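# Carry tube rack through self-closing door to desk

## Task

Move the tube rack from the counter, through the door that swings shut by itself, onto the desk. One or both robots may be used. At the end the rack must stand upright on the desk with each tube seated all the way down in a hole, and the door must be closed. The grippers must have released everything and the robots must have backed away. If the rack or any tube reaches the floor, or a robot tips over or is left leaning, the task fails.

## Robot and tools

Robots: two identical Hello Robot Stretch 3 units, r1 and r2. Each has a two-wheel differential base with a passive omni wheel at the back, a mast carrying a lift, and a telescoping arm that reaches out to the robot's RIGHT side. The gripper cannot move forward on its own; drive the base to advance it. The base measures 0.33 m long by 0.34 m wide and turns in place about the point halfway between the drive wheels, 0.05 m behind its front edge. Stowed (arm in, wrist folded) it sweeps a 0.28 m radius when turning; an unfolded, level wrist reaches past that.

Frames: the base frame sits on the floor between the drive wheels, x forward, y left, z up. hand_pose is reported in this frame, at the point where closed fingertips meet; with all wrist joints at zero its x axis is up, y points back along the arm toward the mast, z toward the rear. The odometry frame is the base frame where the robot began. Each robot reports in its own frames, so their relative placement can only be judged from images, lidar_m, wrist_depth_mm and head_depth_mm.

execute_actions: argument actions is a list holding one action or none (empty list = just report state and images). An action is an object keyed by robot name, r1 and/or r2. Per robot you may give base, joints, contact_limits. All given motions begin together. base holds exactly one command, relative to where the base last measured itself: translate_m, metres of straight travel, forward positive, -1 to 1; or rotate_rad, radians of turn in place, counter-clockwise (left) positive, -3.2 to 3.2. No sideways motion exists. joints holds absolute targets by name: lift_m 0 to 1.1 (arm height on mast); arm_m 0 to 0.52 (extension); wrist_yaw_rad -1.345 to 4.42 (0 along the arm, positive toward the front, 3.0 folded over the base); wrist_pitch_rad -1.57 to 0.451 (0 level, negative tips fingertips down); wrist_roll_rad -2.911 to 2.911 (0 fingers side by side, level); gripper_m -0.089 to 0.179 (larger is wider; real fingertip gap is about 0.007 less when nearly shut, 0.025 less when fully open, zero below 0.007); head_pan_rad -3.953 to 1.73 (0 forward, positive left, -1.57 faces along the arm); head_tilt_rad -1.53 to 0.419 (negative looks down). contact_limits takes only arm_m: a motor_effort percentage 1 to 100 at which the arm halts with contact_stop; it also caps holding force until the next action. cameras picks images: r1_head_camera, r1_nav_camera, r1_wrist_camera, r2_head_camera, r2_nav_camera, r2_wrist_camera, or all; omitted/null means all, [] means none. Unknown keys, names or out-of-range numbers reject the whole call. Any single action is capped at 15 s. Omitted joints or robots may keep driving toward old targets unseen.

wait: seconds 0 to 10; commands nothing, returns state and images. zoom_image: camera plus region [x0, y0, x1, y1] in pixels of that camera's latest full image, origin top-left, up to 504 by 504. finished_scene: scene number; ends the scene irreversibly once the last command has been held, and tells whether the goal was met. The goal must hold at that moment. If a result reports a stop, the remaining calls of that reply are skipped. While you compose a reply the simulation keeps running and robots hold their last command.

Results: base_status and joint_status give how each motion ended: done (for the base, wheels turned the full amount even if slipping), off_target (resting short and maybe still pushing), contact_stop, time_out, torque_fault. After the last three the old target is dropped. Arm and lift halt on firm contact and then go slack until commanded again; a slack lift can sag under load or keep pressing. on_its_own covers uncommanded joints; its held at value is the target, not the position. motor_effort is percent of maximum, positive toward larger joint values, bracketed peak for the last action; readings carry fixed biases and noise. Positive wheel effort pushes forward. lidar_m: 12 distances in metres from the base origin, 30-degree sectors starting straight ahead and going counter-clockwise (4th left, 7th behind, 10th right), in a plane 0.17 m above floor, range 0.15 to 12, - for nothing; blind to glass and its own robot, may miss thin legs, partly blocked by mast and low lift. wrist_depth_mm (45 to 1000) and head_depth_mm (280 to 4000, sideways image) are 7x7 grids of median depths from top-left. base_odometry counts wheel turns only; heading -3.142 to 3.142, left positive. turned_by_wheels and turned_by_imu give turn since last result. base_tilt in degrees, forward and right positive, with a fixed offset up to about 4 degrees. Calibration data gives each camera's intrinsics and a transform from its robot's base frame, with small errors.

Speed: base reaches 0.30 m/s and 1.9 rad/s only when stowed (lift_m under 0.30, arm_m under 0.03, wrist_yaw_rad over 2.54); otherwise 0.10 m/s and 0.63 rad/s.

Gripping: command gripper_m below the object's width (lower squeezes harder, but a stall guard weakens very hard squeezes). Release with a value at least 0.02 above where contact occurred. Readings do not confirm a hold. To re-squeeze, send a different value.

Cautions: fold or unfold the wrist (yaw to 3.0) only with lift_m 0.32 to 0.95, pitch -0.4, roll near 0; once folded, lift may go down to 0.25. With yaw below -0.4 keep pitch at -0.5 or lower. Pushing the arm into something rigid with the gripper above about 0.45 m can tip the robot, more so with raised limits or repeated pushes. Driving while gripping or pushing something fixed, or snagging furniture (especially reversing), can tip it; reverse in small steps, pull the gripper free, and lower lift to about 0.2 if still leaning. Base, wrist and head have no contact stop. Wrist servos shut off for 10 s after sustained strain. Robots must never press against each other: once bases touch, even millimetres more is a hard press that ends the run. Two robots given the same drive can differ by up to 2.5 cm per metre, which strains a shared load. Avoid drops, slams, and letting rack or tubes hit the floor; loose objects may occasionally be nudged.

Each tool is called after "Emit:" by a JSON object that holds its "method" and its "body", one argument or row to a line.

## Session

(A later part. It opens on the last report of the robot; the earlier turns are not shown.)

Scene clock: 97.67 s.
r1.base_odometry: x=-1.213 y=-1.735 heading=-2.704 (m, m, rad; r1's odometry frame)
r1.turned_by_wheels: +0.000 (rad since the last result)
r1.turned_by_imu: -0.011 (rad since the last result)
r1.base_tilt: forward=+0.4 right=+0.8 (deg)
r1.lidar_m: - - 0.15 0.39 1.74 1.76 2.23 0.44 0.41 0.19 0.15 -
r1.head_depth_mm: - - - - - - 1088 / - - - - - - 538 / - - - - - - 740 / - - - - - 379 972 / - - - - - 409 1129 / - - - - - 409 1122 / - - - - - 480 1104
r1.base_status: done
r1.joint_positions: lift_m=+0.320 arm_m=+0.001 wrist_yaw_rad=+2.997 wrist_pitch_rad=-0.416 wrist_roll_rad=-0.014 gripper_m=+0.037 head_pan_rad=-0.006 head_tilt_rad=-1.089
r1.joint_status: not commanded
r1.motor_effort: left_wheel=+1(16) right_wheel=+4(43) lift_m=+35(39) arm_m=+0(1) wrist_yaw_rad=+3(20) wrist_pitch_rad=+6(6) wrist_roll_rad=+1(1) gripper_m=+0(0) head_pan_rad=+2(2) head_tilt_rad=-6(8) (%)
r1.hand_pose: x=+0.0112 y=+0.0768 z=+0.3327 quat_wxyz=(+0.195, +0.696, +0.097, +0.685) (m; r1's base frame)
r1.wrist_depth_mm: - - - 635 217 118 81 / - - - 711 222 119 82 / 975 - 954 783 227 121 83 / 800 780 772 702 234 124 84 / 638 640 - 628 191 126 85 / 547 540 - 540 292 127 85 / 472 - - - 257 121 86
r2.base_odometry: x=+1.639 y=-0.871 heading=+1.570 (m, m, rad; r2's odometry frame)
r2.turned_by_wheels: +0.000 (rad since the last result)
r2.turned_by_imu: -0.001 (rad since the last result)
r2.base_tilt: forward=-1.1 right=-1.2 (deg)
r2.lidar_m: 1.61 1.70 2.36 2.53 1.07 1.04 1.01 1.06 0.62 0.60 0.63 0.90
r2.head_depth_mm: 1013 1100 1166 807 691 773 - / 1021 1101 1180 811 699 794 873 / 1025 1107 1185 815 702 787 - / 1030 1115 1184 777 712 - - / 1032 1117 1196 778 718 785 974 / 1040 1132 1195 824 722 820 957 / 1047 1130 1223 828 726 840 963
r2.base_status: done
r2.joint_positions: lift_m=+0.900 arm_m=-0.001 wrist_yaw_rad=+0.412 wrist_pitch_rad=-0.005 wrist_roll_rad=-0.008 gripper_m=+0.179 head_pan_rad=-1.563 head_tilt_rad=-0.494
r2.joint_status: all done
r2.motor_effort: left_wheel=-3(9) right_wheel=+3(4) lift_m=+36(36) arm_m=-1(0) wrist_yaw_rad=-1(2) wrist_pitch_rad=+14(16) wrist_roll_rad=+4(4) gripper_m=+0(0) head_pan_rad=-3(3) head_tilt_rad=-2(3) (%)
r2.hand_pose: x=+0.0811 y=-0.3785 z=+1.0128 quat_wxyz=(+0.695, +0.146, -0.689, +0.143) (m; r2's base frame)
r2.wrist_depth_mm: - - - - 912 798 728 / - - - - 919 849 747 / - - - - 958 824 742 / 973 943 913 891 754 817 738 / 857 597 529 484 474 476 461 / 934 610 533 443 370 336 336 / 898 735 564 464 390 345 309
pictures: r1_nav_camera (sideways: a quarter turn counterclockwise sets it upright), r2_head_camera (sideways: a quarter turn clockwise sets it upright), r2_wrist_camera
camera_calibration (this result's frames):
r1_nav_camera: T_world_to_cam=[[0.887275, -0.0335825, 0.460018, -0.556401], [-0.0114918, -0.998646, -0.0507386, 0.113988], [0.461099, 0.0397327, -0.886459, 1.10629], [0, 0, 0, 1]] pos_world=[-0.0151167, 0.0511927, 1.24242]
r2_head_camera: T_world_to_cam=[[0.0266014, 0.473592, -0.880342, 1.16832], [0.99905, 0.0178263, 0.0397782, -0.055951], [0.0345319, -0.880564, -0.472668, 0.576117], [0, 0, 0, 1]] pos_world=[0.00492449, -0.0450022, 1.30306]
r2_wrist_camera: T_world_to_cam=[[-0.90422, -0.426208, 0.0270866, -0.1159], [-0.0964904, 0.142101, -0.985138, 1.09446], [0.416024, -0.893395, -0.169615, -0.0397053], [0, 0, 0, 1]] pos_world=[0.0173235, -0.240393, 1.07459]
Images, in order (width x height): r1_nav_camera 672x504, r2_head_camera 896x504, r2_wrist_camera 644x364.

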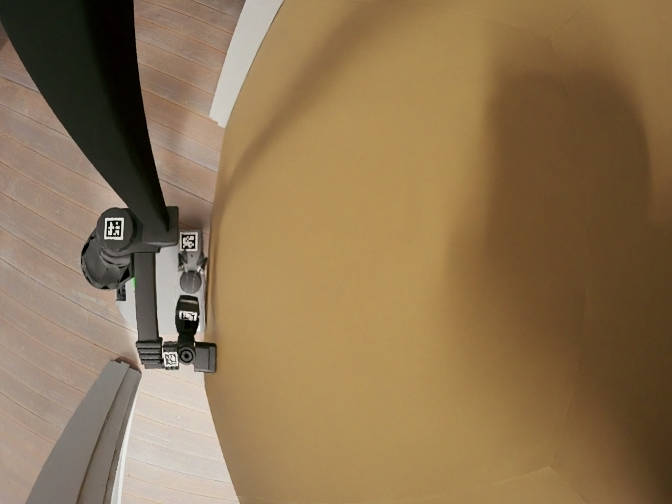

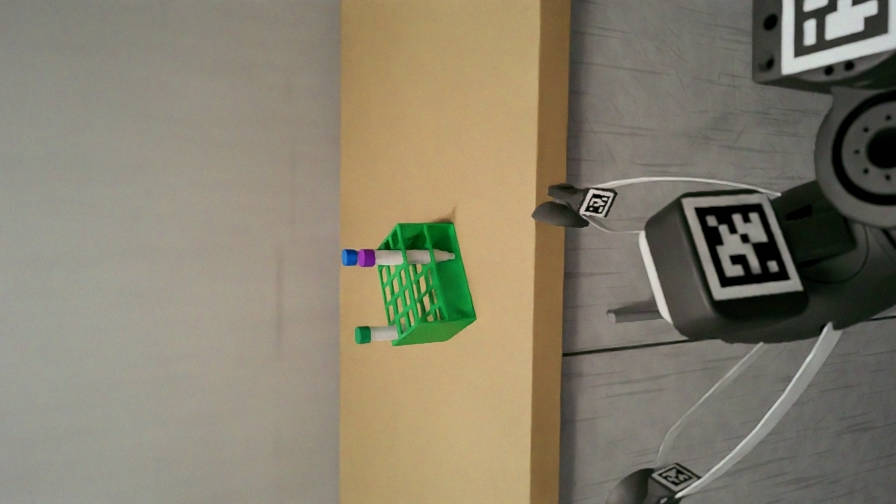

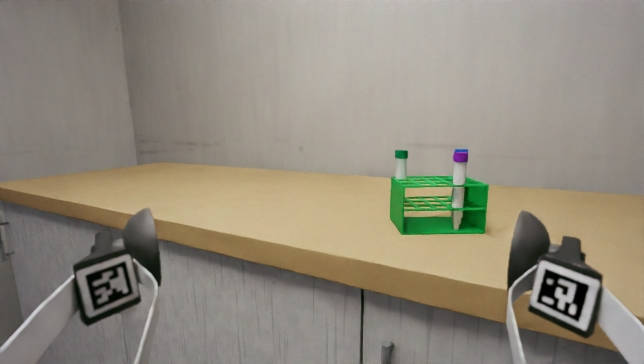

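Emit:
{"method": "execute_actions", "body": {
  "actions": [
    {"r1":{"base":{"translate_m":0.35}},"r2":{"base":{"translate_m":-0.06},"joints":{"lift_m":0.85,"arm_m":0.27,"head_tilt_rad":-0.6}}}
  ],
  "cameras": ["r1_nav_camera","r2_head_camera","r2_wrist_camera"]
}}

Scene clock: 109.13 s.
r1.base_odometry: x=-1.530 y=-1.883 heading=-2.703 (m, m, rad; r1's odometry frame)
r1.turned_by_wheels: +0.000 (rad since the last result)
r1.turned_by_imu: +0.011 (rad since the last result)
r1.base_tilt: forward=+0.4 right=+0.9 (deg)
r1.lidar_m: 0.15 - 0.15 0.18 0.42 2.10 2.11 0.67 1.07 1.23 2.39 0.21
r1.head_depth_mm: - - 324 524 1298 1214 1115 / - - 298 403 904 1199 - / - - - 338 599 1186 - / - - - 309 446 1145 - / - - - - 358 693 - / - - - - 320 498 1083 / - - - - - 388 794
r1.base_status: done
r1.joint_positions: lift_m=+0.320 arm_m=+0.001 wrist_yaw_rad=+2.998 wrist_pitch_rad=-0.416 wrist_roll_rad=-0.014 gripper_m=+0.037 head_pan_rad=-0.007 head_tilt_rad=-1.096
r1.joint_status: not commanded
r1.motor_effort: left_wheel=+12(67) right_wheel=+1(29) lift_m=+35(35) arm_m=+1(0) wrist_yaw_rad=+1(3) wrist_pitch_rad=+6(6) wrist_roll_rad=+1(1) gripper_m=+1(0) head_pan_rad=+2(4) head_tilt_rad=-1(6) (%)
r1.hand_pose: x=+0.0109 y=+0.0768 z=+0.3326 quat_wxyz=(+0.195, +0.695, +0.098, +0.685) (m; r1's base frame)
r1.wrist_depth_mm: - - 317 233 182 148 126 / - - 352 257 196 158 132 / 990 979 400 286 212 168 139 / 802 778 451 325 230 181 149 / 642 632 - 354 234 195 157 / 548 535 - 376 311 207 167 / 467 - - - 315 219 181
r2.base_odometry: x=+1.639 y=-0.931 heading=+1.570 (m, m, rad; r2's odometry frame)
r2.turned_by_wheels: +0.000 (rad since the last result)
r2.turned_by_imu: -0.002 (rad since the last result)
r2.base_tilt: forward=-1.1 right=-1.2 (deg)
r2.lidar_m: 1.67 1.76 2.46 1.18 1.42 0.98 0.95 1.00 0.62 0.60 0.63 0.90
r2.head_depth_mm: 1014 1118 954 724 - 886 1162 / 1023 1122 958 - 772 893 1083 / 1028 1129 962 - 788 899 1158 / 1022 1133 974 - 789 912 1163 / 1031 1134 873 717 786 919 1164 / 1034 1143 927 707 784 936 1162 / 1041 1148 985 725 797 943 1167
r2.base_status: done
r2.joint_positions: lift_m=+0.850 arm_m=+0.270 wrist_yaw_rad=+0.411 wrist_pitch_rad=-0.004 wrist_roll_rad=-0.007 gripper_m=+0.179 head_pan_rad=-1.563 head_tilt_rad=-0.593
r2.joint_status: all done
r2.motor_effort: left_wheel=-2(10) right_wheel=+3(3) lift_m=+21(32) arm_m=+2(2) wrist_yaw_rad=+0(2) wrist_pitch_rad=+13(14) wrist_roll_rad=+4(4) gripper_m=+0(1) head_pan_rad=-2(3) head_tilt_rad=-3(11) (%)
r2.hand_pose: x=+0.0808 y=-0.6496 z=+0.9640 quat_wxyz=(+0.695, +0.145, -0.689, +0.143) (m; r2's base frame)
r2.wrist_depth_mm: - - 859 751 654 588 531 / - - 887 774 687 595 540 / - - 921 792 670 616 561 / 686 683 656 295 455 604 548 / 350 379 343 299 281 348 327 / 252 219 232 230 230 226 239 / 180 176 175 175 173 173 164
pictures: r1_nav_camera (sideways: a quarter turn counterclockwise sets it upright), r2_head_camera (sideways: a quarter turn clockwise sets it upright), r2_wrist_camera
camera_calibration (this result's frames):
r1_nav_camera: T_world_to_cam=[[0.890263, -0.0340875, 0.45417, -0.548802], [-0.0123707, -0.998637, -0.0507034, 0.113947], [0.455279, 0.0395209, -0.889471, 1.11024], [0, 0, 0, 1]] pos_world=[-0.0154795, 0.051207, 1.24255]
r2_head_camera: T_world_to_cam=[[0.0260078, 0.557816, -0.829557, 1.1021], [0.999082, 0.0137603, 0.0405755, -0.056984], [0.0340486, -0.82985, -0.556946, 0.685775], [0, 0, 0, 1]] pos_world=[0.0049188, -0.0448929, 1.2985]
r2_wrist_camera: T_world_to_cam=[[-0.904742, -0.425126, 0.0266394, -0.229175], [-0.0952185, 0.140892, -0.985435, 1.08426], [0.41518, -0.894102, -0.167951, -0.292071], [0, 0, 0, 1]] pos_world=[0.01716, -0.511333, 1.02552]
Images, in order (width x height): r1_nav_camera 672x504, r2_head_camera 896x504, r2_wrist_camera 644x364.

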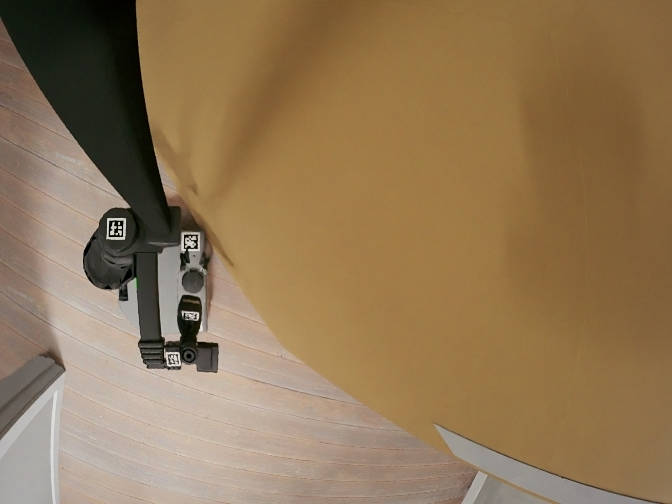

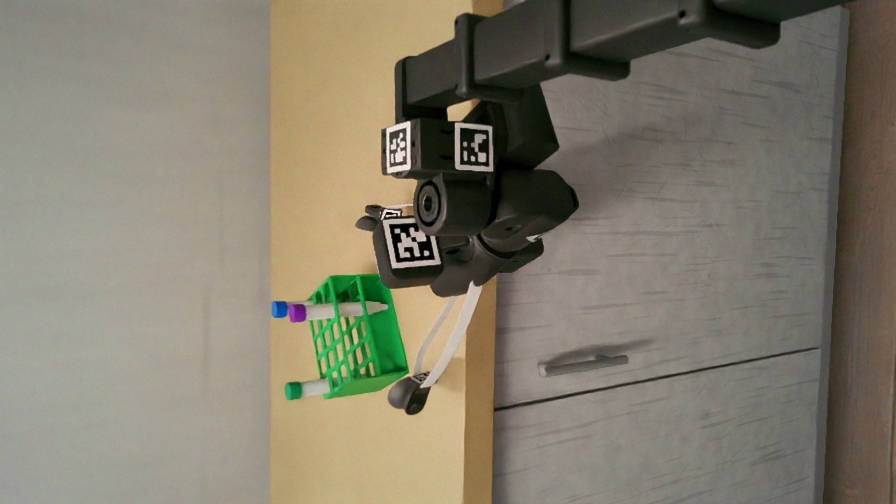

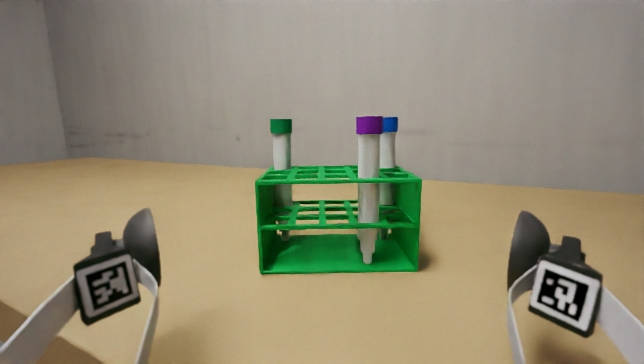

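Emit:
{"method": "execute_actions", "body": {
  "actions": [
    {"r1":{"base":{"translate_m":0.22}},"r2":{"base":{"translate_m":0.024},"joints":{"lift_m":0.84,"arm_m":0.335}}}
  ],
  "cameras": ["r2_wrist_camera"]
}}

Emit:
{"method": "execute_actions", "body": {
  "actions": [
    {"r1":{"base":{"translate_m":0.22}},"r2":{"base":{"translate_m":0.024},"joints":{"arm_m":0.39}}}
  ],
  "cameras": ["r1_nav_camera","r2_head_camera","r2_wrist_camera"]
}}

Scene clock: 122.97 s.
r1.base_odometry: x=-1.729 y=-1.977 heading=-2.703 (m, m, rad; r1's odometry frame)
r1.turned_by_wheels: +0.000 (rad since the last result)
r1.turned_by_imu: +0.002 (rad since the last result)
r1.base_tilt: forward=+0.4 right=+0.9 (deg)
r1.lidar_m: 0.20 0.16 0.16 0.18 0.28 2.42 2.31 0.87 1.61 1.25 2.17 2.01
r1.head_depth_mm: 1938 1786 1590 1451 1318 1208 1119 / 319 1714 1602 1437 1305 1207 - / 291 334 457 1386 1295 1194 - / - 298 358 500 818 1196 - / - - 307 386 551 964 - / - - - 315 416 614 1020 / - - - 291 334 452 690
r1.base_status: done
r1.joint_positions: lift_m=+0.320 arm_m=+0.001 wrist_yaw_rad=+2.998 wrist_pitch_rad=-0.416 wrist_roll_rad=-0.014 gripper_m=+0.037 head_pan_rad=-0.007 head_tilt_rad=-1.096
r1.joint_status: not commanded
r1.motor_effort: left_wheel=+8(57) right_wheel=+1(5) lift_m=+35(35) arm_m=+0(0) wrist_yaw_rad=+1(1) wrist_pitch_rad=+6(6) wrist_roll_rad=+1(1) gripper_m=+1(1) head_pan_rad=+3(3) head_tilt_rad=-3(2) (%)
r1.hand_pose: x=+0.0109 y=+0.0768 z=+0.3326 quat_wxyz=(+0.195, +0.695, +0.098, +0.685) (m; r1's base frame)
r1.wrist_depth_mm: 396 - 255 219 189 168 151 / 469 - 283 240 208 180 160 / 601 462 316 268 226 194 172 / 747 551 353 297 247 213 184 / 642 615 - 335 260 233 200 / 533 534 - 369 335 257 217 / 470 - - - 355 281 241
r2.base_odometry: x=+1.639 y=-0.907 heading=+1.570 (m, m, rad; r2's odometry frame)
r2.turned_by_wheels: +0.000 (rad since the last result)
r2.turned_by_imu: -0.001 (rad since the last result)
r2.base_tilt: forward=-1.1 right=-1.2 (deg)
r2.lidar_m: 1.64 1.73 2.43 1.39 1.53 1.00 0.98 1.03 0.62 0.60 0.63 0.90
r2.head_depth_mm: 1017 1115 960 706 - - 1108 / 1021 1125 990 - 764 894 1079 / 1022 1123 1024 - 767 903 1157 / 1023 1127 1032 - 774 914 1160 / 1033 1139 818 716 786 923 1162 / 1033 1141 984 719 788 938 1169 / 1042 1147 986 726 797 941 1168
r2.base_status: done
r2.joint_positions: lift_m=+0.840 arm_m=+0.335 wrist_yaw_rad=+0.411 wrist_pitch_rad=-0.004 wrist_roll_rad=-0.007 gripper_m=+0.179 head_pan_rad=-1.563 head_tilt_rad=-0.593
r2.joint_status: all done
r2.motor_effort: left_wheel=-3(6) right_wheel=+3(8) lift_m=+20(21) arm_m=+2(2) wrist_yaw_rad=+0(1) wrist_pitch_rad=+13(14) wrist_roll_rad=+4(4) gripper_m=+0(1) head_pan_rad=-2(4) head_tilt_rad=-2(3) (%)
r2.hand_pose: x=+0.0808 y=-0.7146 z=+0.9540 quat_wxyz=(+0.695, +0.145, -0.689, +0.143) (m; r2's base frame)
r2.wrist_depth_mm: - 957 763 663 599 526 480 / - 989 808 697 613 541 492 / - - 879 727 609 563 500 / 620 612 230 496 201 544 495 / 320 350 243 239 183 317 299 / 230 200 205 206 191 208 219 / 154 161 161 160 159 159 150
pictures: r2_wrist_camera
camera_calibration (this result's frames):
r2_wrist_camera: T_world_to_cam=[[-0.904743, -0.425125, 0.0266391, -0.256545], [-0.0952181, 0.140892, -0.985435, 1.08358], [0.41518, -0.894102, -0.167951, -0.351874], [0, 0, 0, 1]] pos_world=[0.0171599, -0.576343, 1.01553]
Images, in order (width x height): r2_wrist_camera 644x364.

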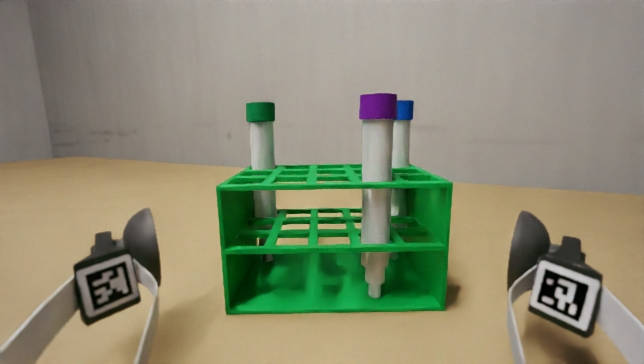

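Scene clock: 126.63 s.
r1.base_odometry: x=-1.928 y=-2.070 heading=-2.703 (m, m, rad; r1's odometry frame)
r1.turned_by_wheels: +0.000 (rad since the last result)
r1.turned_by_imu: +0.001 (rad since the last result)
r1.base_tilt: forward=+0.4 right=+0.9 (deg)
r1.lidar_m: 0.25 0.18 0.17 0.18 0.24 0.62 1.17 1.07 1.31 1.43 1.95 1.81
r1.head_depth_mm: 1756 1800 1603 1435 1312 1200 1114 / 1859 1783 1610 1430 1314 1203 - / 1917 1788 1605 1431 1306 1200 - / 1954 1802 1599 1430 1309 1202 - / 1977 1780 1589 1434 789 1141 - / 1849 1777 331 390 495 677 950 / - - - 314 381 482 650
r1.base_status: done
r1.joint_positions: lift_m=+0.320 arm_m=+0.001 wrist_yaw_rad=+2.998 wrist_pitch_rad=-0.416 wrist_roll_rad=-0.014 gripper_m=+0.037 head_pan_rad=-0.007 head_tilt_rad=-1.096
r1.joint_status: not commanded
r1.motor_effort: left_wheel=+8(34) right_wheel=+1(6) lift_m=+35(35) arm_m=+0(0) wrist_yaw_rad=+2(2) wrist_pitch_rad=+6(6) wrist_roll_rad=+1(1) gripper_m=+1(1) head_pan_rad=+2(3) head_tilt_rad=-3(3) (%)
r1.hand_pose: x=+0.0109 y=+0.0768 z=+0.3326 quat_wxyz=(+0.195, +0.695, +0.098, +0.685) (m; r1's base frame)
r1.wrist_depth_mm: 296 - 234 213 194 178 165 / 336 - 257 233 211 192 178 / 392 354 287 262 233 211 192 / 476 412 322 289 256 231 209 / 591 487 - 329 279 256 232 / 554 525 - 362 343 286 255 / 473 - - - 380 319 292
r2.base_odometry: x=+1.639 y=-0.883 heading=+1.570 (m, m, rad; r2's odometry frame)
r2.turned_by_wheels: +0.000 (rad since the last result)
r2.turned_by_imu: +0.000 (rad since the last result)
r2.base_tilt: forward=-1.1 right=-1.2 (deg)
r2.lidar_m: 1.62 1.70 2.39 1.44 1.74 1.03 1.00 1.05 0.62 0.60 0.63 0.90
r2.head_depth_mm: 1015 1108 950 711 - - 1112 / 1018 1124 1017 662 775 890 1075 / 1026 1123 1027 686 771 911 1161 / 1023 1127 1034 685 778 918 1164 / 1031 1141 870 722 772 929 1161 / 1036 1147 982 725 792 938 1167 / 1043 1149 986 726 798 948 1174
r2.base_status: done
r2.joint_positions: lift_m=+0.840 arm_m=+0.390 wrist_yaw_rad=+0.411 wrist_pitch_rad=-0.004 wrist_roll_rad=-0.007 gripper_m=+0.179 head_pan_rad=-1.563 head_tilt_rad=-0.593
r2.joint_status: all done
r2.motor_effort: left_wheel=-3(7) right_wheel=+2(8) lift_m=+20(20) arm_m=+2(2) wrist_yaw_rad=-1(1) wrist_pitch_rad=+13(13) wrist_roll_rad=+4(4) gripper_m=+0(1) head_pan_rad=-3(3) head_tilt_rad=-3(3) (%)
r2.hand_pose: x=+0.0808 y=-0.7696 z=+0.9540 quat_wxyz=(+0.695, +0.145, -0.689, +0.143) (m; r2's base frame)
r2.wrist_depth_mm: - 855 740 622 560 499 441 / - 933 738 647 536 499 447 / - 958 736 662 160 513 467 / 630 604 167 183 132 511 468 / 317 119 163 164 118 121 301 / 232 119 137 141 121 122 220 / 154 154 144 148 140 144 149
pictures: r1_nav_camera (sideways: a quarter turn counterclockwise sets it upright), r2_head_camera (sideways: a quarter turn clockwise sets it upright), r2_wrist_camera
camera_calibration (this result's frames):
r1_nav_camera: T_world_to_cam=[[0.890273, -0.0338104, 0.45417, -0.548802], [-0.0120598, -0.998641, -0.0507034, 0.113945], [0.455267, 0.0396627, -0.889471, 1.11024], [0, 0, 0, 1]] pos_world=[-0.0154954, 0.0512003, 1.24255]
r2_head_camera: T_world_to_cam=[[0.026008, 0.557817, -0.829557, 1.1021], [0.999082, 0.0137601, 0.0405755, -0.056984], [0.0340484, -0.82985, -0.556946, 0.685775], [0, 0, 0, 1]] pos_world=[0.00491879, -0.0448929, 1.2985]
r2_wrist_camera: T_world_to_cam=[[-0.904743, -0.425124, 0.0266392, -0.279922], [-0.095218, 0.140892, -0.985435, 1.09132], [0.415179, -0.894102, -0.167951, -0.40104], [0, 0, 0, 1]] pos_world=[0.0171598, -0.631331, 1.01553]
Images, in order (width x height): r1_nav_camera 672x504, r2_head_camera 896x504, r2_wrist_camera 644x364.

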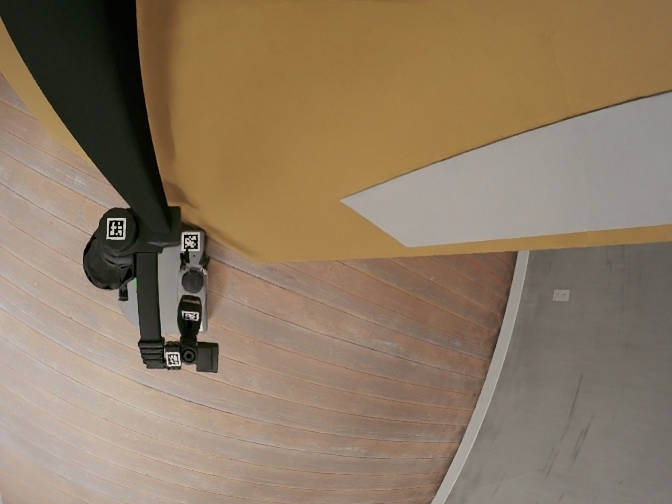

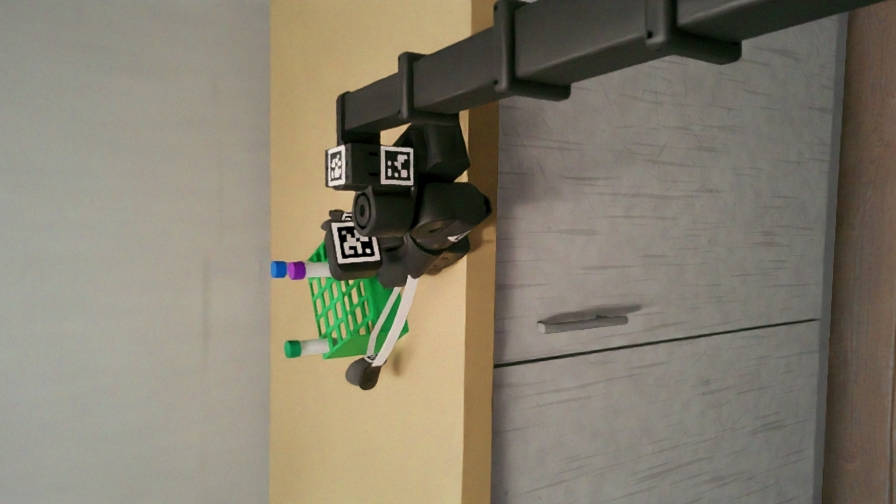

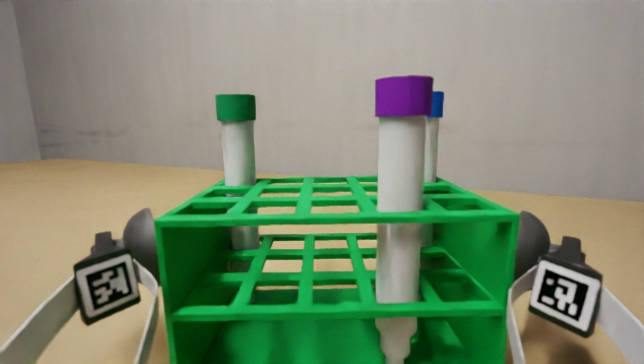

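Emit:
{"method": "execute_actions", "body": {
  "actions": [
    {"r1":{"base":{"translate_m":0.14}},"r2":{"joints":{"gripper_m":0.07}}}
  ],
  "cameras": ["r2_wrist_camera"]
}}

Emit:
{"method": "execute_actions", "body": {
  "actions": [
    {"r1":{"base":{"rotate_rad":-0.33}},"r2":{"joints":{"lift_m":0.88}}}
  ],
  "cameras": ["r1_nav_camera","r2_head_camera","r2_wrist_camera"]
}}

Scene clock: 135.80 s.
r1.base_odometry: x=-2.055 y=-2.130 heading=-2.703 (m, m, rad; r1's odometry frame)
r1.turned_by_wheels: +0.000 (rad since the last result)
r1.turned_by_imu: +0.001 (rad since the last result)
r1.base_tilt: forward=+0.4 right=+0.9 (deg)
r1.lidar_m: 1.65 0.19 0.17 0.18 0.23 0.50 1.23 1.20 1.36 2.14 1.82 1.68
r1.head_depth_mm: 1630 1781 1617 1437 1321 1215 1116 / 1701 1799 1597 1437 1313 1208 - / 1775 1782 1584 1436 1299 1204 - / 1859 1785 1602 1438 1300 1190 - / 1907 1775 1592 1436 1302 1200 - / 1769 1767 1576 1438 1302 769 924 / 1509 1642 1585 1418 1296 495 634
r1.base_status: done
r1.joint_positions: lift_m=+0.320 arm_m=+0.001 wrist_yaw_rad=+2.998 wrist_pitch_rad=-0.416 wrist_roll_rad=-0.014 gripper_m=+0.037 head_pan_rad=-0.007 head_tilt_rad=-1.096
r1.joint_status: not commanded
r1.motor_effort: left_wheel=+8(22) right_wheel=+1(6) lift_m=+34(34) arm_m=+0(0) wrist_yaw_rad=+1(2) wrist_pitch_rad=+6(6) wrist_roll_rad=+1(1) gripper_m=+1(1) head_pan_rad=+3(3) head_tilt_rad=-3(2) (%)
r1.hand_pose: x=+0.0109 y=+0.0768 z=+0.3326 quat_wxyz=(+0.195, +0.695, +0.098, +0.685) (m; r1's base frame)
r1.wrist_depth_mm: 267 - 225 209 196 182 852 / 305 - 249 229 213 197 912 / 347 325 277 255 234 221 893 / 408 373 308 289 259 254 726 / 493 435 - 324 283 574 591 / 539 513 - 360 350 522 518 / 480 - - - 388 455 452
r2.base_odometry: x=+1.639 y=-0.883 heading=+1.570 (m, m, rad; r2's odometry frame)
r2.turned_by_wheels: +0.000 (rad since the last result)
r2.turned_by_imu: -0.001 (rad since the last result)
r2.base_tilt: forward=-1.1 right=-1.2 (deg)
r2.lidar_m: 1.62 1.70 2.40 1.48 1.78 1.03 1.00 1.05 0.62 0.60 0.63 0.90
r2.head_depth_mm: 1011 1115 948 709 - - 1111 / 1025 1118 1014 663 780 896 1082 / 1026 1129 1029 689 769 903 1158 / 1027 1132 1030 683 774 919 1158 / 1032 1136 845 721 776 924 1161 / 1033 1149 980 723 789 938 1174 / 1043 1150 985 727 800 945 1175
r2.base_status: not commanded
r2.joint_positions: lift_m=+0.840 arm_m=+0.390 wrist_yaw_rad=+0.411 wrist_pitch_rad=-0.004 wrist_roll_rad=-0.007 gripper_m=+0.079 head_pan_rad=-1.563 head_tilt_rad=-0.593
r2.joint_status: gripper_m off_target (ended at +0.079, target +0.070)
r2.on_its_own: gripper_m is held at +0.077, not at your +0.070, by its stall guard, which is still easing
r2.motor_effort: left_wheel=-2(2) right_wheel=+2(2) lift_m=+20(20) arm_m=+1(2) wrist_yaw_rad=+0(1) wrist_pitch_rad=+13(13) wrist_roll_rad=+4(4) gripper_m=-24(100) head_pan_rad=-3(3) head_tilt_rad=-2(3) (%)
r2.hand_pose: x=+0.0808 y=-0.7696 z=+0.9541 quat_wxyz=(+0.695, +0.145, -0.689, +0.143) (m; r2's base frame)
r2.wrist_depth_mm: - 845 746 617 552 499 445 / - 889 749 654 551 497 452 / - 975 714 662 124 513 468 / 609 617 175 501 128 512 465 / 321 350 155 194 132 141 298 / 215 - 142 150 132 141 205 / - 160 149 155 147 150 156
pictures: r2_wrist_camera
camera_calibration (this result's frames):
r2_wrist_camera: T_world_to_cam=[[-0.904749, -0.425111, 0.0266496, -0.279929], [-0.0951772, 0.140785, -0.985455, 1.09129], [0.415176, -0.894125, -0.167836, -0.401174], [0, 0, 0, 1]] pos_world=[0.0171574, -0.631338, 1.01554]
Images, in order (width x height): r2_wrist_camera 644x364.

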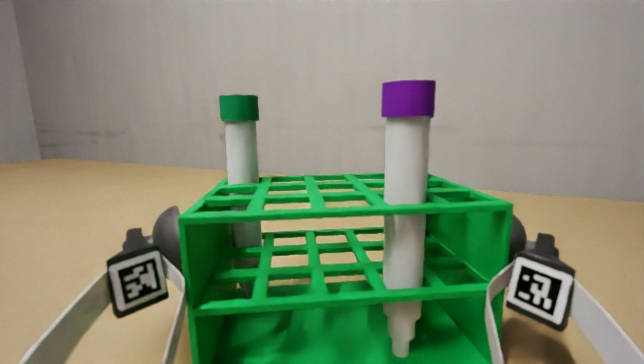

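Scene clock: 137.50 s.
r1.base_odometry: x=-2.055 y=-2.130 heading=-3.033 (m, m, rad; r1's odometry frame)
r1.turned_by_wheels: -0.330 (rad since the last result)
r1.turned_by_imu: -0.334 (rad since the last result)
r1.base_tilt: forward=+0.5 right=+0.9 (deg)
r1.lidar_m: 1.68 1.35 0.18 0.17 0.18 0.27 2.67 1.20 1.42 1.36 2.24 1.72
r1.head_depth_mm: 1675 1801 1607 1446 1317 1206 1115 / 1699 1795 1602 1441 1314 1196 - / 1703 1800 1596 1444 1307 1201 - / 1731 1781 1614 1433 1299 1196 - / 1729 1771 1586 1431 1308 1196 - / 1763 1760 1582 1437 1297 1192 841 / 1761 1756 1580 1423 1295 1190 584
r1.base_status: done
r1.joint_positions: lift_m=+0.320 arm_m=+0.001 wrist_yaw_rad=+2.998 wrist_pitch_rad=-0.416 wrist_roll_rad=-0.014 gripper_m=+0.037 head_pan_rad=-0.007 head_tilt_rad=-1.096
r1.joint_status: not commanded
r1.motor_effort: left_wheel=+6(16) right_wheel=-2(5) lift_m=+35(35) arm_m=+0(0) wrist_yaw_rad=+2(1) wrist_pitch_rad=+6(6) wrist_roll_rad=+1(1) gripper_m=+0(0) head_pan_rad=+2(2) head_tilt_rad=-2(3) (%)
r1.hand_pose: x=+0.0109 y=+0.0768 z=+0.3326 quat_wxyz=(+0.195, +0.695, +0.098, +0.685) (m; r1's base frame)
r1.wrist_depth_mm: 194 - 197 200 203 - - / 212 - 216 220 223 - - / 234 236 241 242 252 933 905 / 259 265 269 272 291 724 710 / 294 297 - 312 603 608 607 / 338 342 - 346 496 518 520 / 394 - - - 448 457 452
r2.base_odometry: x=+1.639 y=-0.883 heading=+1.570 (m, m, rad; r2's odometry frame)
r2.turned_by_wheels: +0.000 (rad since the last result)
r2.turned_by_imu: +0.000 (rad since the last result)
r2.base_tilt: forward=-1.1 right=-1.2 (deg)
r2.lidar_m: 1.62 1.70 2.39 1.48 1.78 1.03 1.00 1.05 0.62 0.60 0.63 0.90
r2.head_depth_mm: 1014 1121 962 - - 910 1069 / 1019 1123 1087 683 764 891 1077 / 1026 1135 1194 678 775 903 1163 / 1028 1125 1103 686 778 912 1160 / 1025 1140 787 721 774 925 1158 / 1036 1147 983 722 793 935 1170 / 1043 1156 993 722 800 946 1170
r2.base_status: not commanded
r2.joint_positions: lift_m=+0.880 arm_m=+0.390 wrist_yaw_rad=+0.411 wrist_pitch_rad=-0.007 wrist_roll_rad=-0.007 gripper_m=+0.086 head_pan_rad=-1.563 head_tilt_rad=-0.593
r2.joint_status: all done
r2.on_its_own: gripper_m is held at +0.085, not at your +0.070, by its stall guard, which is still easing
r2.motor_effort: left_wheel=-3(2) right_wheel=+2(2) lift_m=+36(37) arm_m=+2(2) wrist_yaw_rad=-1(0) wrist_pitch_rad=+15(16) wrist_roll_rad=+4(4) gripper_m=-33(35) head_pan_rad=-3(3) head_tilt_rad=-3(2) (%)
r2.hand_pose: x=+0.0808 y=-0.7695 z=+0.9923 quat_wxyz=(+0.696, +0.146, -0.689, +0.142) (m; r2's base frame)
r2.wrist_depth_mm: - 869 733 631 551 489 442 / - 903 750 637 549 502 457 / - 940 713 661 127 519 468 / 823 808 174 559 130 523 473 / 427 476 156 203 164 141 403 / 290 - 140 146 133 136 278 / 218 217 150 157 148 195 212
pictures: r1_nav_camera (sideways: a quarter turn counterclockwise sets it upright), r2_head_camera (sideways: a quarter turn clockwise sets it upright), r2_wrist_camera
camera_calibration (this result's frames):
r1_nav_camera: T_world_to_cam=[[0.890273, -0.0338109, 0.45417, -0.548803], [-0.0120604, -0.998641, -0.0507034, 0.113945], [0.455267, 0.0396624, -0.889471, 1.11024], [0, 0, 0, 1]] pos_world=[-0.0154953, 0.0512003, 1.24255]
r2_head_camera: T_world_to_cam=[[0.026008, 0.557816, -0.829557, 1.1021], [0.999082, 0.0137601, 0.0405755, -0.056984], [0.0340484, -0.82985, -0.556946, 0.685775], [0, 0, 0, 1]] pos_world=[0.00491879, -0.0448929, 1.2985]
r2_wrist_camera: T_world_to_cam=[[-0.904708, -0.425206, 0.0265373, -0.28091], [-0.0966047, 0.144081, -0.984839, 1.13104], [0.414936, -0.893555, -0.171428, -0.390635], [0, 0, 0, 1]] pos_world=[0.0172103, -0.631459, 1.05438]
Images, in order (width x height): r1_nav_camera 672x504, r2_head_camera 896x504, r2_wrist_camera 644x364.

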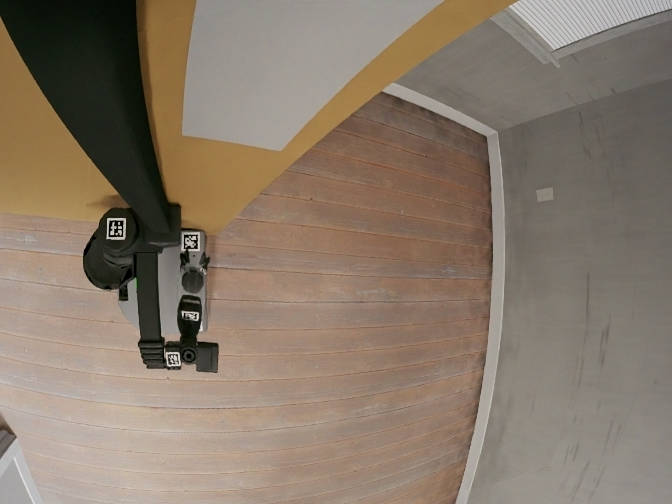

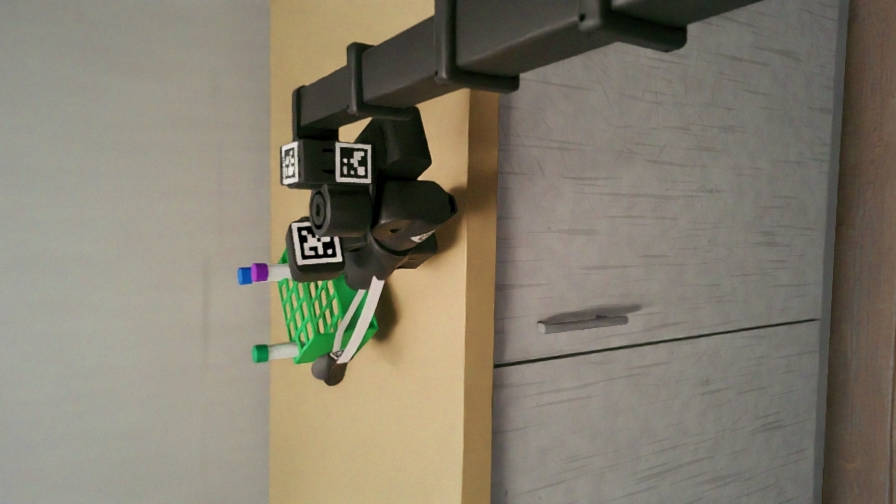

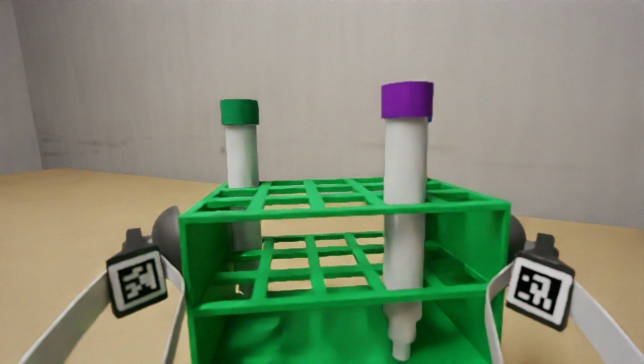

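Set a non-stalling grip.

Emit:
{"method": "execute_actions", "body": {
  "actions": [
    {"r1":{"base":{"translate_m":0.12},"joints":{"head_pan_rad":-2.3,"head_tilt_rad":-0.7}},"r2":{"joints":{"gripper_m":0.1}}}
  ],
  "cameras": ["r1_nav_camera","r2_wrist_camera"]
}}

Scene clock: 144.83 s.
r1.base_odometry: x=-2.174 y=-2.143 heading=-3.032 (m, m, rad; r1's odometry frame)
r1.turned_by_wheels: +0.000 (rad since the last result)
r1.turned_by_imu: +0.002 (rad since the last result)
r1.base_tilt: forward=+0.3 right=+0.9 (deg)
r1.lidar_m: 1.56 1.34 1.03 0.17 0.18 0.26 1.00 1.30 1.61 1.37 2.08 1.60
r1.head_depth_mm: 1112 1230 1508 1959 1636 1380 1198 / 1219 1334 1459 1639 1642 1384 1210 / 1358 1494 1665 1823 1632 1384 1200 / 1539 1710 1929 1991 1619 1378 1194 / 1735 1984 2271 2001 1621 1366 1195 / 2054 2413 2511 1992 1610 1380 1191 / 2397 2726 2505 1973 1609 1371 1184
r1.base_status: done
r1.joint_positions: lift_m=+0.320 arm_m=+0.001 wrist_yaw_rad=+2.998 wrist_pitch_rad=-0.416 wrist_roll_rad=-0.014 gripper_m=+0.037 head_pan_rad=-2.293 head_tilt_rad=-0.704
r1.joint_status: all done
r1.motor_effort: left_wheel=+3(14) right_wheel=-3(3) lift_m=+35(35) arm_m=+0(0) wrist_yaw_rad=+2(1) wrist_pitch_rad=+6(6) wrist_roll_rad=+1(1) gripper_m=+1(0) head_pan_rad=-2(31) head_tilt_rad=+3(31) (%)
r1.hand_pose: x=+0.0109 y=+0.0768 z=+0.3326 quat_wxyz=(+0.195, +0.695, +0.098, +0.685) (m; r1's base frame)
r1.wrist_depth_mm: 188 - 195 - - - - / 205 - 213 - - - - / 226 230 236 933 916 908 900 / 253 255 263 752 741 716 712 / 285 288 - 616 616 604 595 / 327 335 - 543 510 514 517 / 384 - - - 458 452 453
r2.base_odometry: x=+1.639 y=-0.883 heading=+1.570 (m, m, rad; r2's odometry frame)
r2.turned_by_wheels: +0.000 (rad since the last result)
r2.turned_by_imu: -0.001 (rad since the last result)
r2.base_tilt: forward=-1.2 right=-1.2 (deg)
r2.lidar_m: 1.62 1.70 2.39 1.49 1.79 1.03 1.00 1.05 0.62 0.60 0.63 0.90
r2.head_depth_mm: 1005 1118 958 - - 910 1070 / 1022 1126 1080 683 762 898 1088 / 1026 1126 1195 676 770 904 1154 / 1030 1130 1100 686 776 916 1156 / 1031 1137 793 719 775 922 1154 / 1038 1140 983 721 794 933 1171 / 1039 1148 983 724 802 948 1170
r2.base_status: not commanded
r2.joint_positions: lift_m=+0.880 arm_m=+0.390 wrist_yaw_rad=+0.411 wrist_pitch_rad=-0.007 wrist_roll_rad=-0.007 gripper_m=+0.110 head_pan_rad=-1.563 head_tilt_rad=-0.593
r2.joint_status: gripper_m off_target (ended at +0.110, target +0.100)
r2.on_its_own: gripper_m is held at +0.109, not at your +0.100, by its stall guard, which is still easing
r2.motor_effort: left_wheel=-3(2) right_wheel=+2(2) lift_m=+36(36) arm_m=+2(2) wrist_yaw_rad=-1(1) wrist_pitch_rad=+15(15) wrist_roll_rad=+4(4) gripper_m=-11(72) head_pan_rad=-2(2) head_tilt_rad=-3(3) (%)
r2.hand_pose: x=+0.0808 y=-0.7695 z=+0.9923 quat_wxyz=(+0.696, +0.146, -0.689, +0.142) (m; r2's base frame)
r2.wrist_depth_mm: - 853 728 630 550 490 447 / - 906 743 646 535 502 452 / - 959 729 678 553 515 460 / 814 827 177 571 130 524 481 / 433 472 158 197 162 139 398 / 291 - 140 147 132 140 277 / 219 218 151 157 148 195 211
pictures: r1_nav_camera (sideways: a quarter turn counterclockwise sets it upright), r2_wrist_camera
camera_calibration (this result's frames):
r1_nav_camera: T_world_to_cam=[[-0.450403, -0.469094, 0.759663, -0.938656], [-0.758905, 0.649357, -0.0489746, 0.116276], [-0.470319, -0.598571, -0.64847, 0.802522], [0, 0, 0, 1]] pos_world=[0.0429102, -0.0354559, 1.23917]
r2_wrist_camera: T_world_to_cam=[[-0.904708, -0.425206, 0.0265375, -0.28091], [-0.096605, 0.144081, -0.984839, 1.13104], [0.414936, -0.893555, -0.171428, -0.390635], [0, 0, 0, 1]] pos_world=[0.0172104, -0.631459, 1.05438]
Images, in order (width x height): r1_nav_camera 672x504, r2_wrist_camera 644x364.

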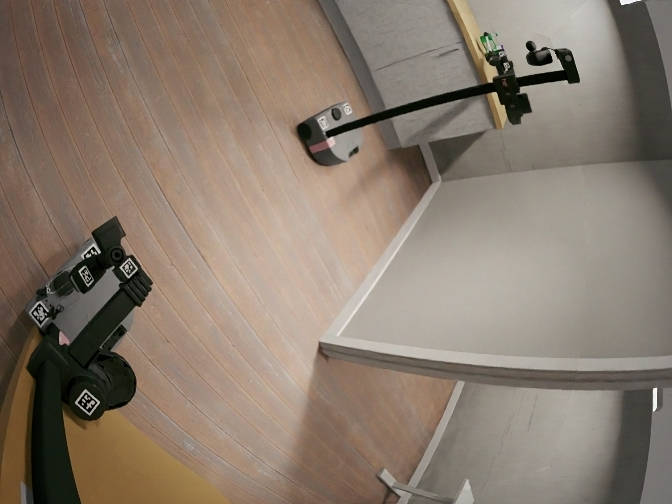

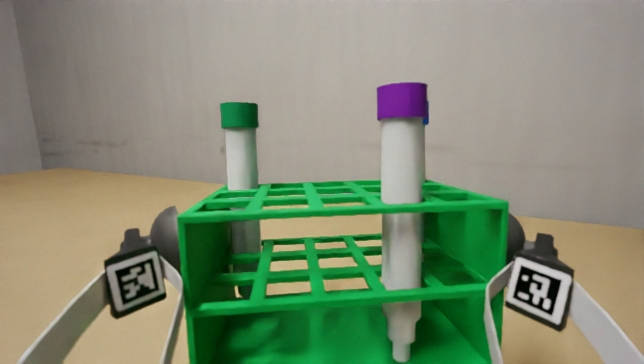

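Emit:
{"method": "execute_actions", "body": {
  "actions": [],
  "cameras": ["r2_wrist_camera"]
}}

Scene clock: 149.23 s.
r1.base_odometry: x=-2.174 y=-2.143 heading=-3.032 (m, m, rad; r1's odometry frame)
r1.turned_by_wheels: +0.000 (rad since the last result)
r1.turned_by_imu: +0.001 (rad since the last result)
r1.base_tilt: forward=+0.4 right=+0.8 (deg)
r1.lidar_m: 1.57 1.34 1.03 0.17 0.18 0.26 1.01 1.30 1.61 1.37 2.08 1.60
r1.head_depth_mm: 1115 1229 1502 1943 1637 1387 1206 / 1217 1322 1472 1641 1624 1383 1195 / 1354 1492 1655 1833 1630 1378 1205 / 1527 1690 1942 1999 1648 1372 1194 / 1755 2010 2314 1993 1645 1370 1193 / 2040 2381 2525 1979 1629 1371 1188 / 2412 2743 2520 1968 1596 1368 1184
r1.base_status: done
r1.joint_positions: lift_m=+0.320 arm_m=+0.001 wrist_yaw_rad=+2.998 wrist_pitch_rad=-0.416 wrist_roll_rad=-0.014 gripper_m=+0.037 head_pan_rad=-2.293 head_tilt_rad=-0.704
r1.joint_status: all done
r1.motor_effort: left_wheel=+3(14) right_wheel=-3(3) lift_m=+35(35) arm_m=+0(0) wrist_yaw_rad=+1(1) wrist_pitch_rad=+6(6) wrist_roll_rad=+1(1) gripper_m=+0(0) head_pan_rad=-2(31) head_tilt_rad=+1(31) (%)
r1.hand_pose: x=+0.0109 y=+0.0768 z=+0.3326 quat_wxyz=(+0.195, +0.695, +0.098, +0.685) (m; r1's base frame)
r1.wrist_depth_mm: 188 - 196 - - - - / 205 - 211 - - - - / 225 229 235 950 956 924 906 / 251 255 263 747 725 718 727 / 284 288 - 624 619 606 600 / 327 333 - 539 511 521 518 / 381 - - - 457 460 447
r2.base_odometry: x=+1.639 y=-0.883 heading=+1.570 (m, m, rad; r2's odometry frame)
r2.turned_by_wheels: +0.000 (rad since the last result)
r2.turned_by_imu: +0.000 (rad since the last result)
r2.base_tilt: forward=-1.1 right=-1.2 (deg)
r2.lidar_m: 1.62 1.70 2.39 1.49 1.78 1.03 1.00 1.05 0.62 0.60 0.63 0.90
r2.head_depth_mm: 1014 1126 957 - - 911 1069 / 1015 1117 1083 678 763 896 1085 / 1025 1127 1193 677 770 904 1156 / 1032 1136 1103 686 778 915 1160 / 1032 1142 796 719 775 925 1161 / 1038 1150 987 723 795 934 1160 / 1042 1156 987 726 801 948 1169
r2.base_status: not commanded
r2.joint_positions: lift_m=+0.880 arm_m=+0.390 wrist_yaw_rad=+0.411 wrist_pitch_rad=-0.007 wrist_roll_rad=-0.007 gripper_m=+0.113 head_pan_rad=-1.563 head_tilt_rad=-0.593
r2.joint_status: gripper_m off_target (ended at +0.110, target +0.100)
r2.on_its_own: gripper_m is held at +0.112, not at your +0.100, by its stall guard, which is not easing now
r2.motor_effort: left_wheel=-2(2) right_wheel=+2(2) lift_m=+36(36) arm_m=+1(2) wrist_yaw_rad=-1(1) wrist_pitch_rad=+16(15) wrist_roll_rad=+4(4) gripper_m=-21(72) head_pan_rad=-2(2) head_tilt_rad=-3(3) (%)
r2.hand_pose: x=+0.0808 y=-0.7695 z=+0.9923 quat_wxyz=(+0.696, +0.146, -0.689, +0.142) (m; r2's base frame)
r2.wrist_depth_mm: - 850 727 623 548 490 450 / - 892 748 652 554 499 451 / - 948 735 674 537 514 462 / 825 794 178 637 130 516 475 / 427 472 158 196 162 140 399 / 292 - 140 146 132 139 276 / 220 219 151 158 148 195 210
pictures: r2_wrist_camera
camera_calibration (this result's frames):
r2_wrist_camera: T_world_to_cam=[[-0.904707, -0.425206, 0.0265375, -0.28091], [-0.096605, 0.144081, -0.984839, 1.13104], [0.414936, -0.893555, -0.171428, -0.390635], [0, 0, 0, 1]] pos_world=[0.0172104, -0.631459, 1.05438]
Images, in order (width x height): r2_wrist_camera 644x364.

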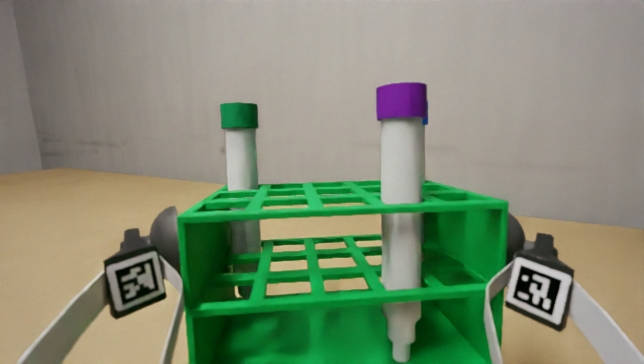

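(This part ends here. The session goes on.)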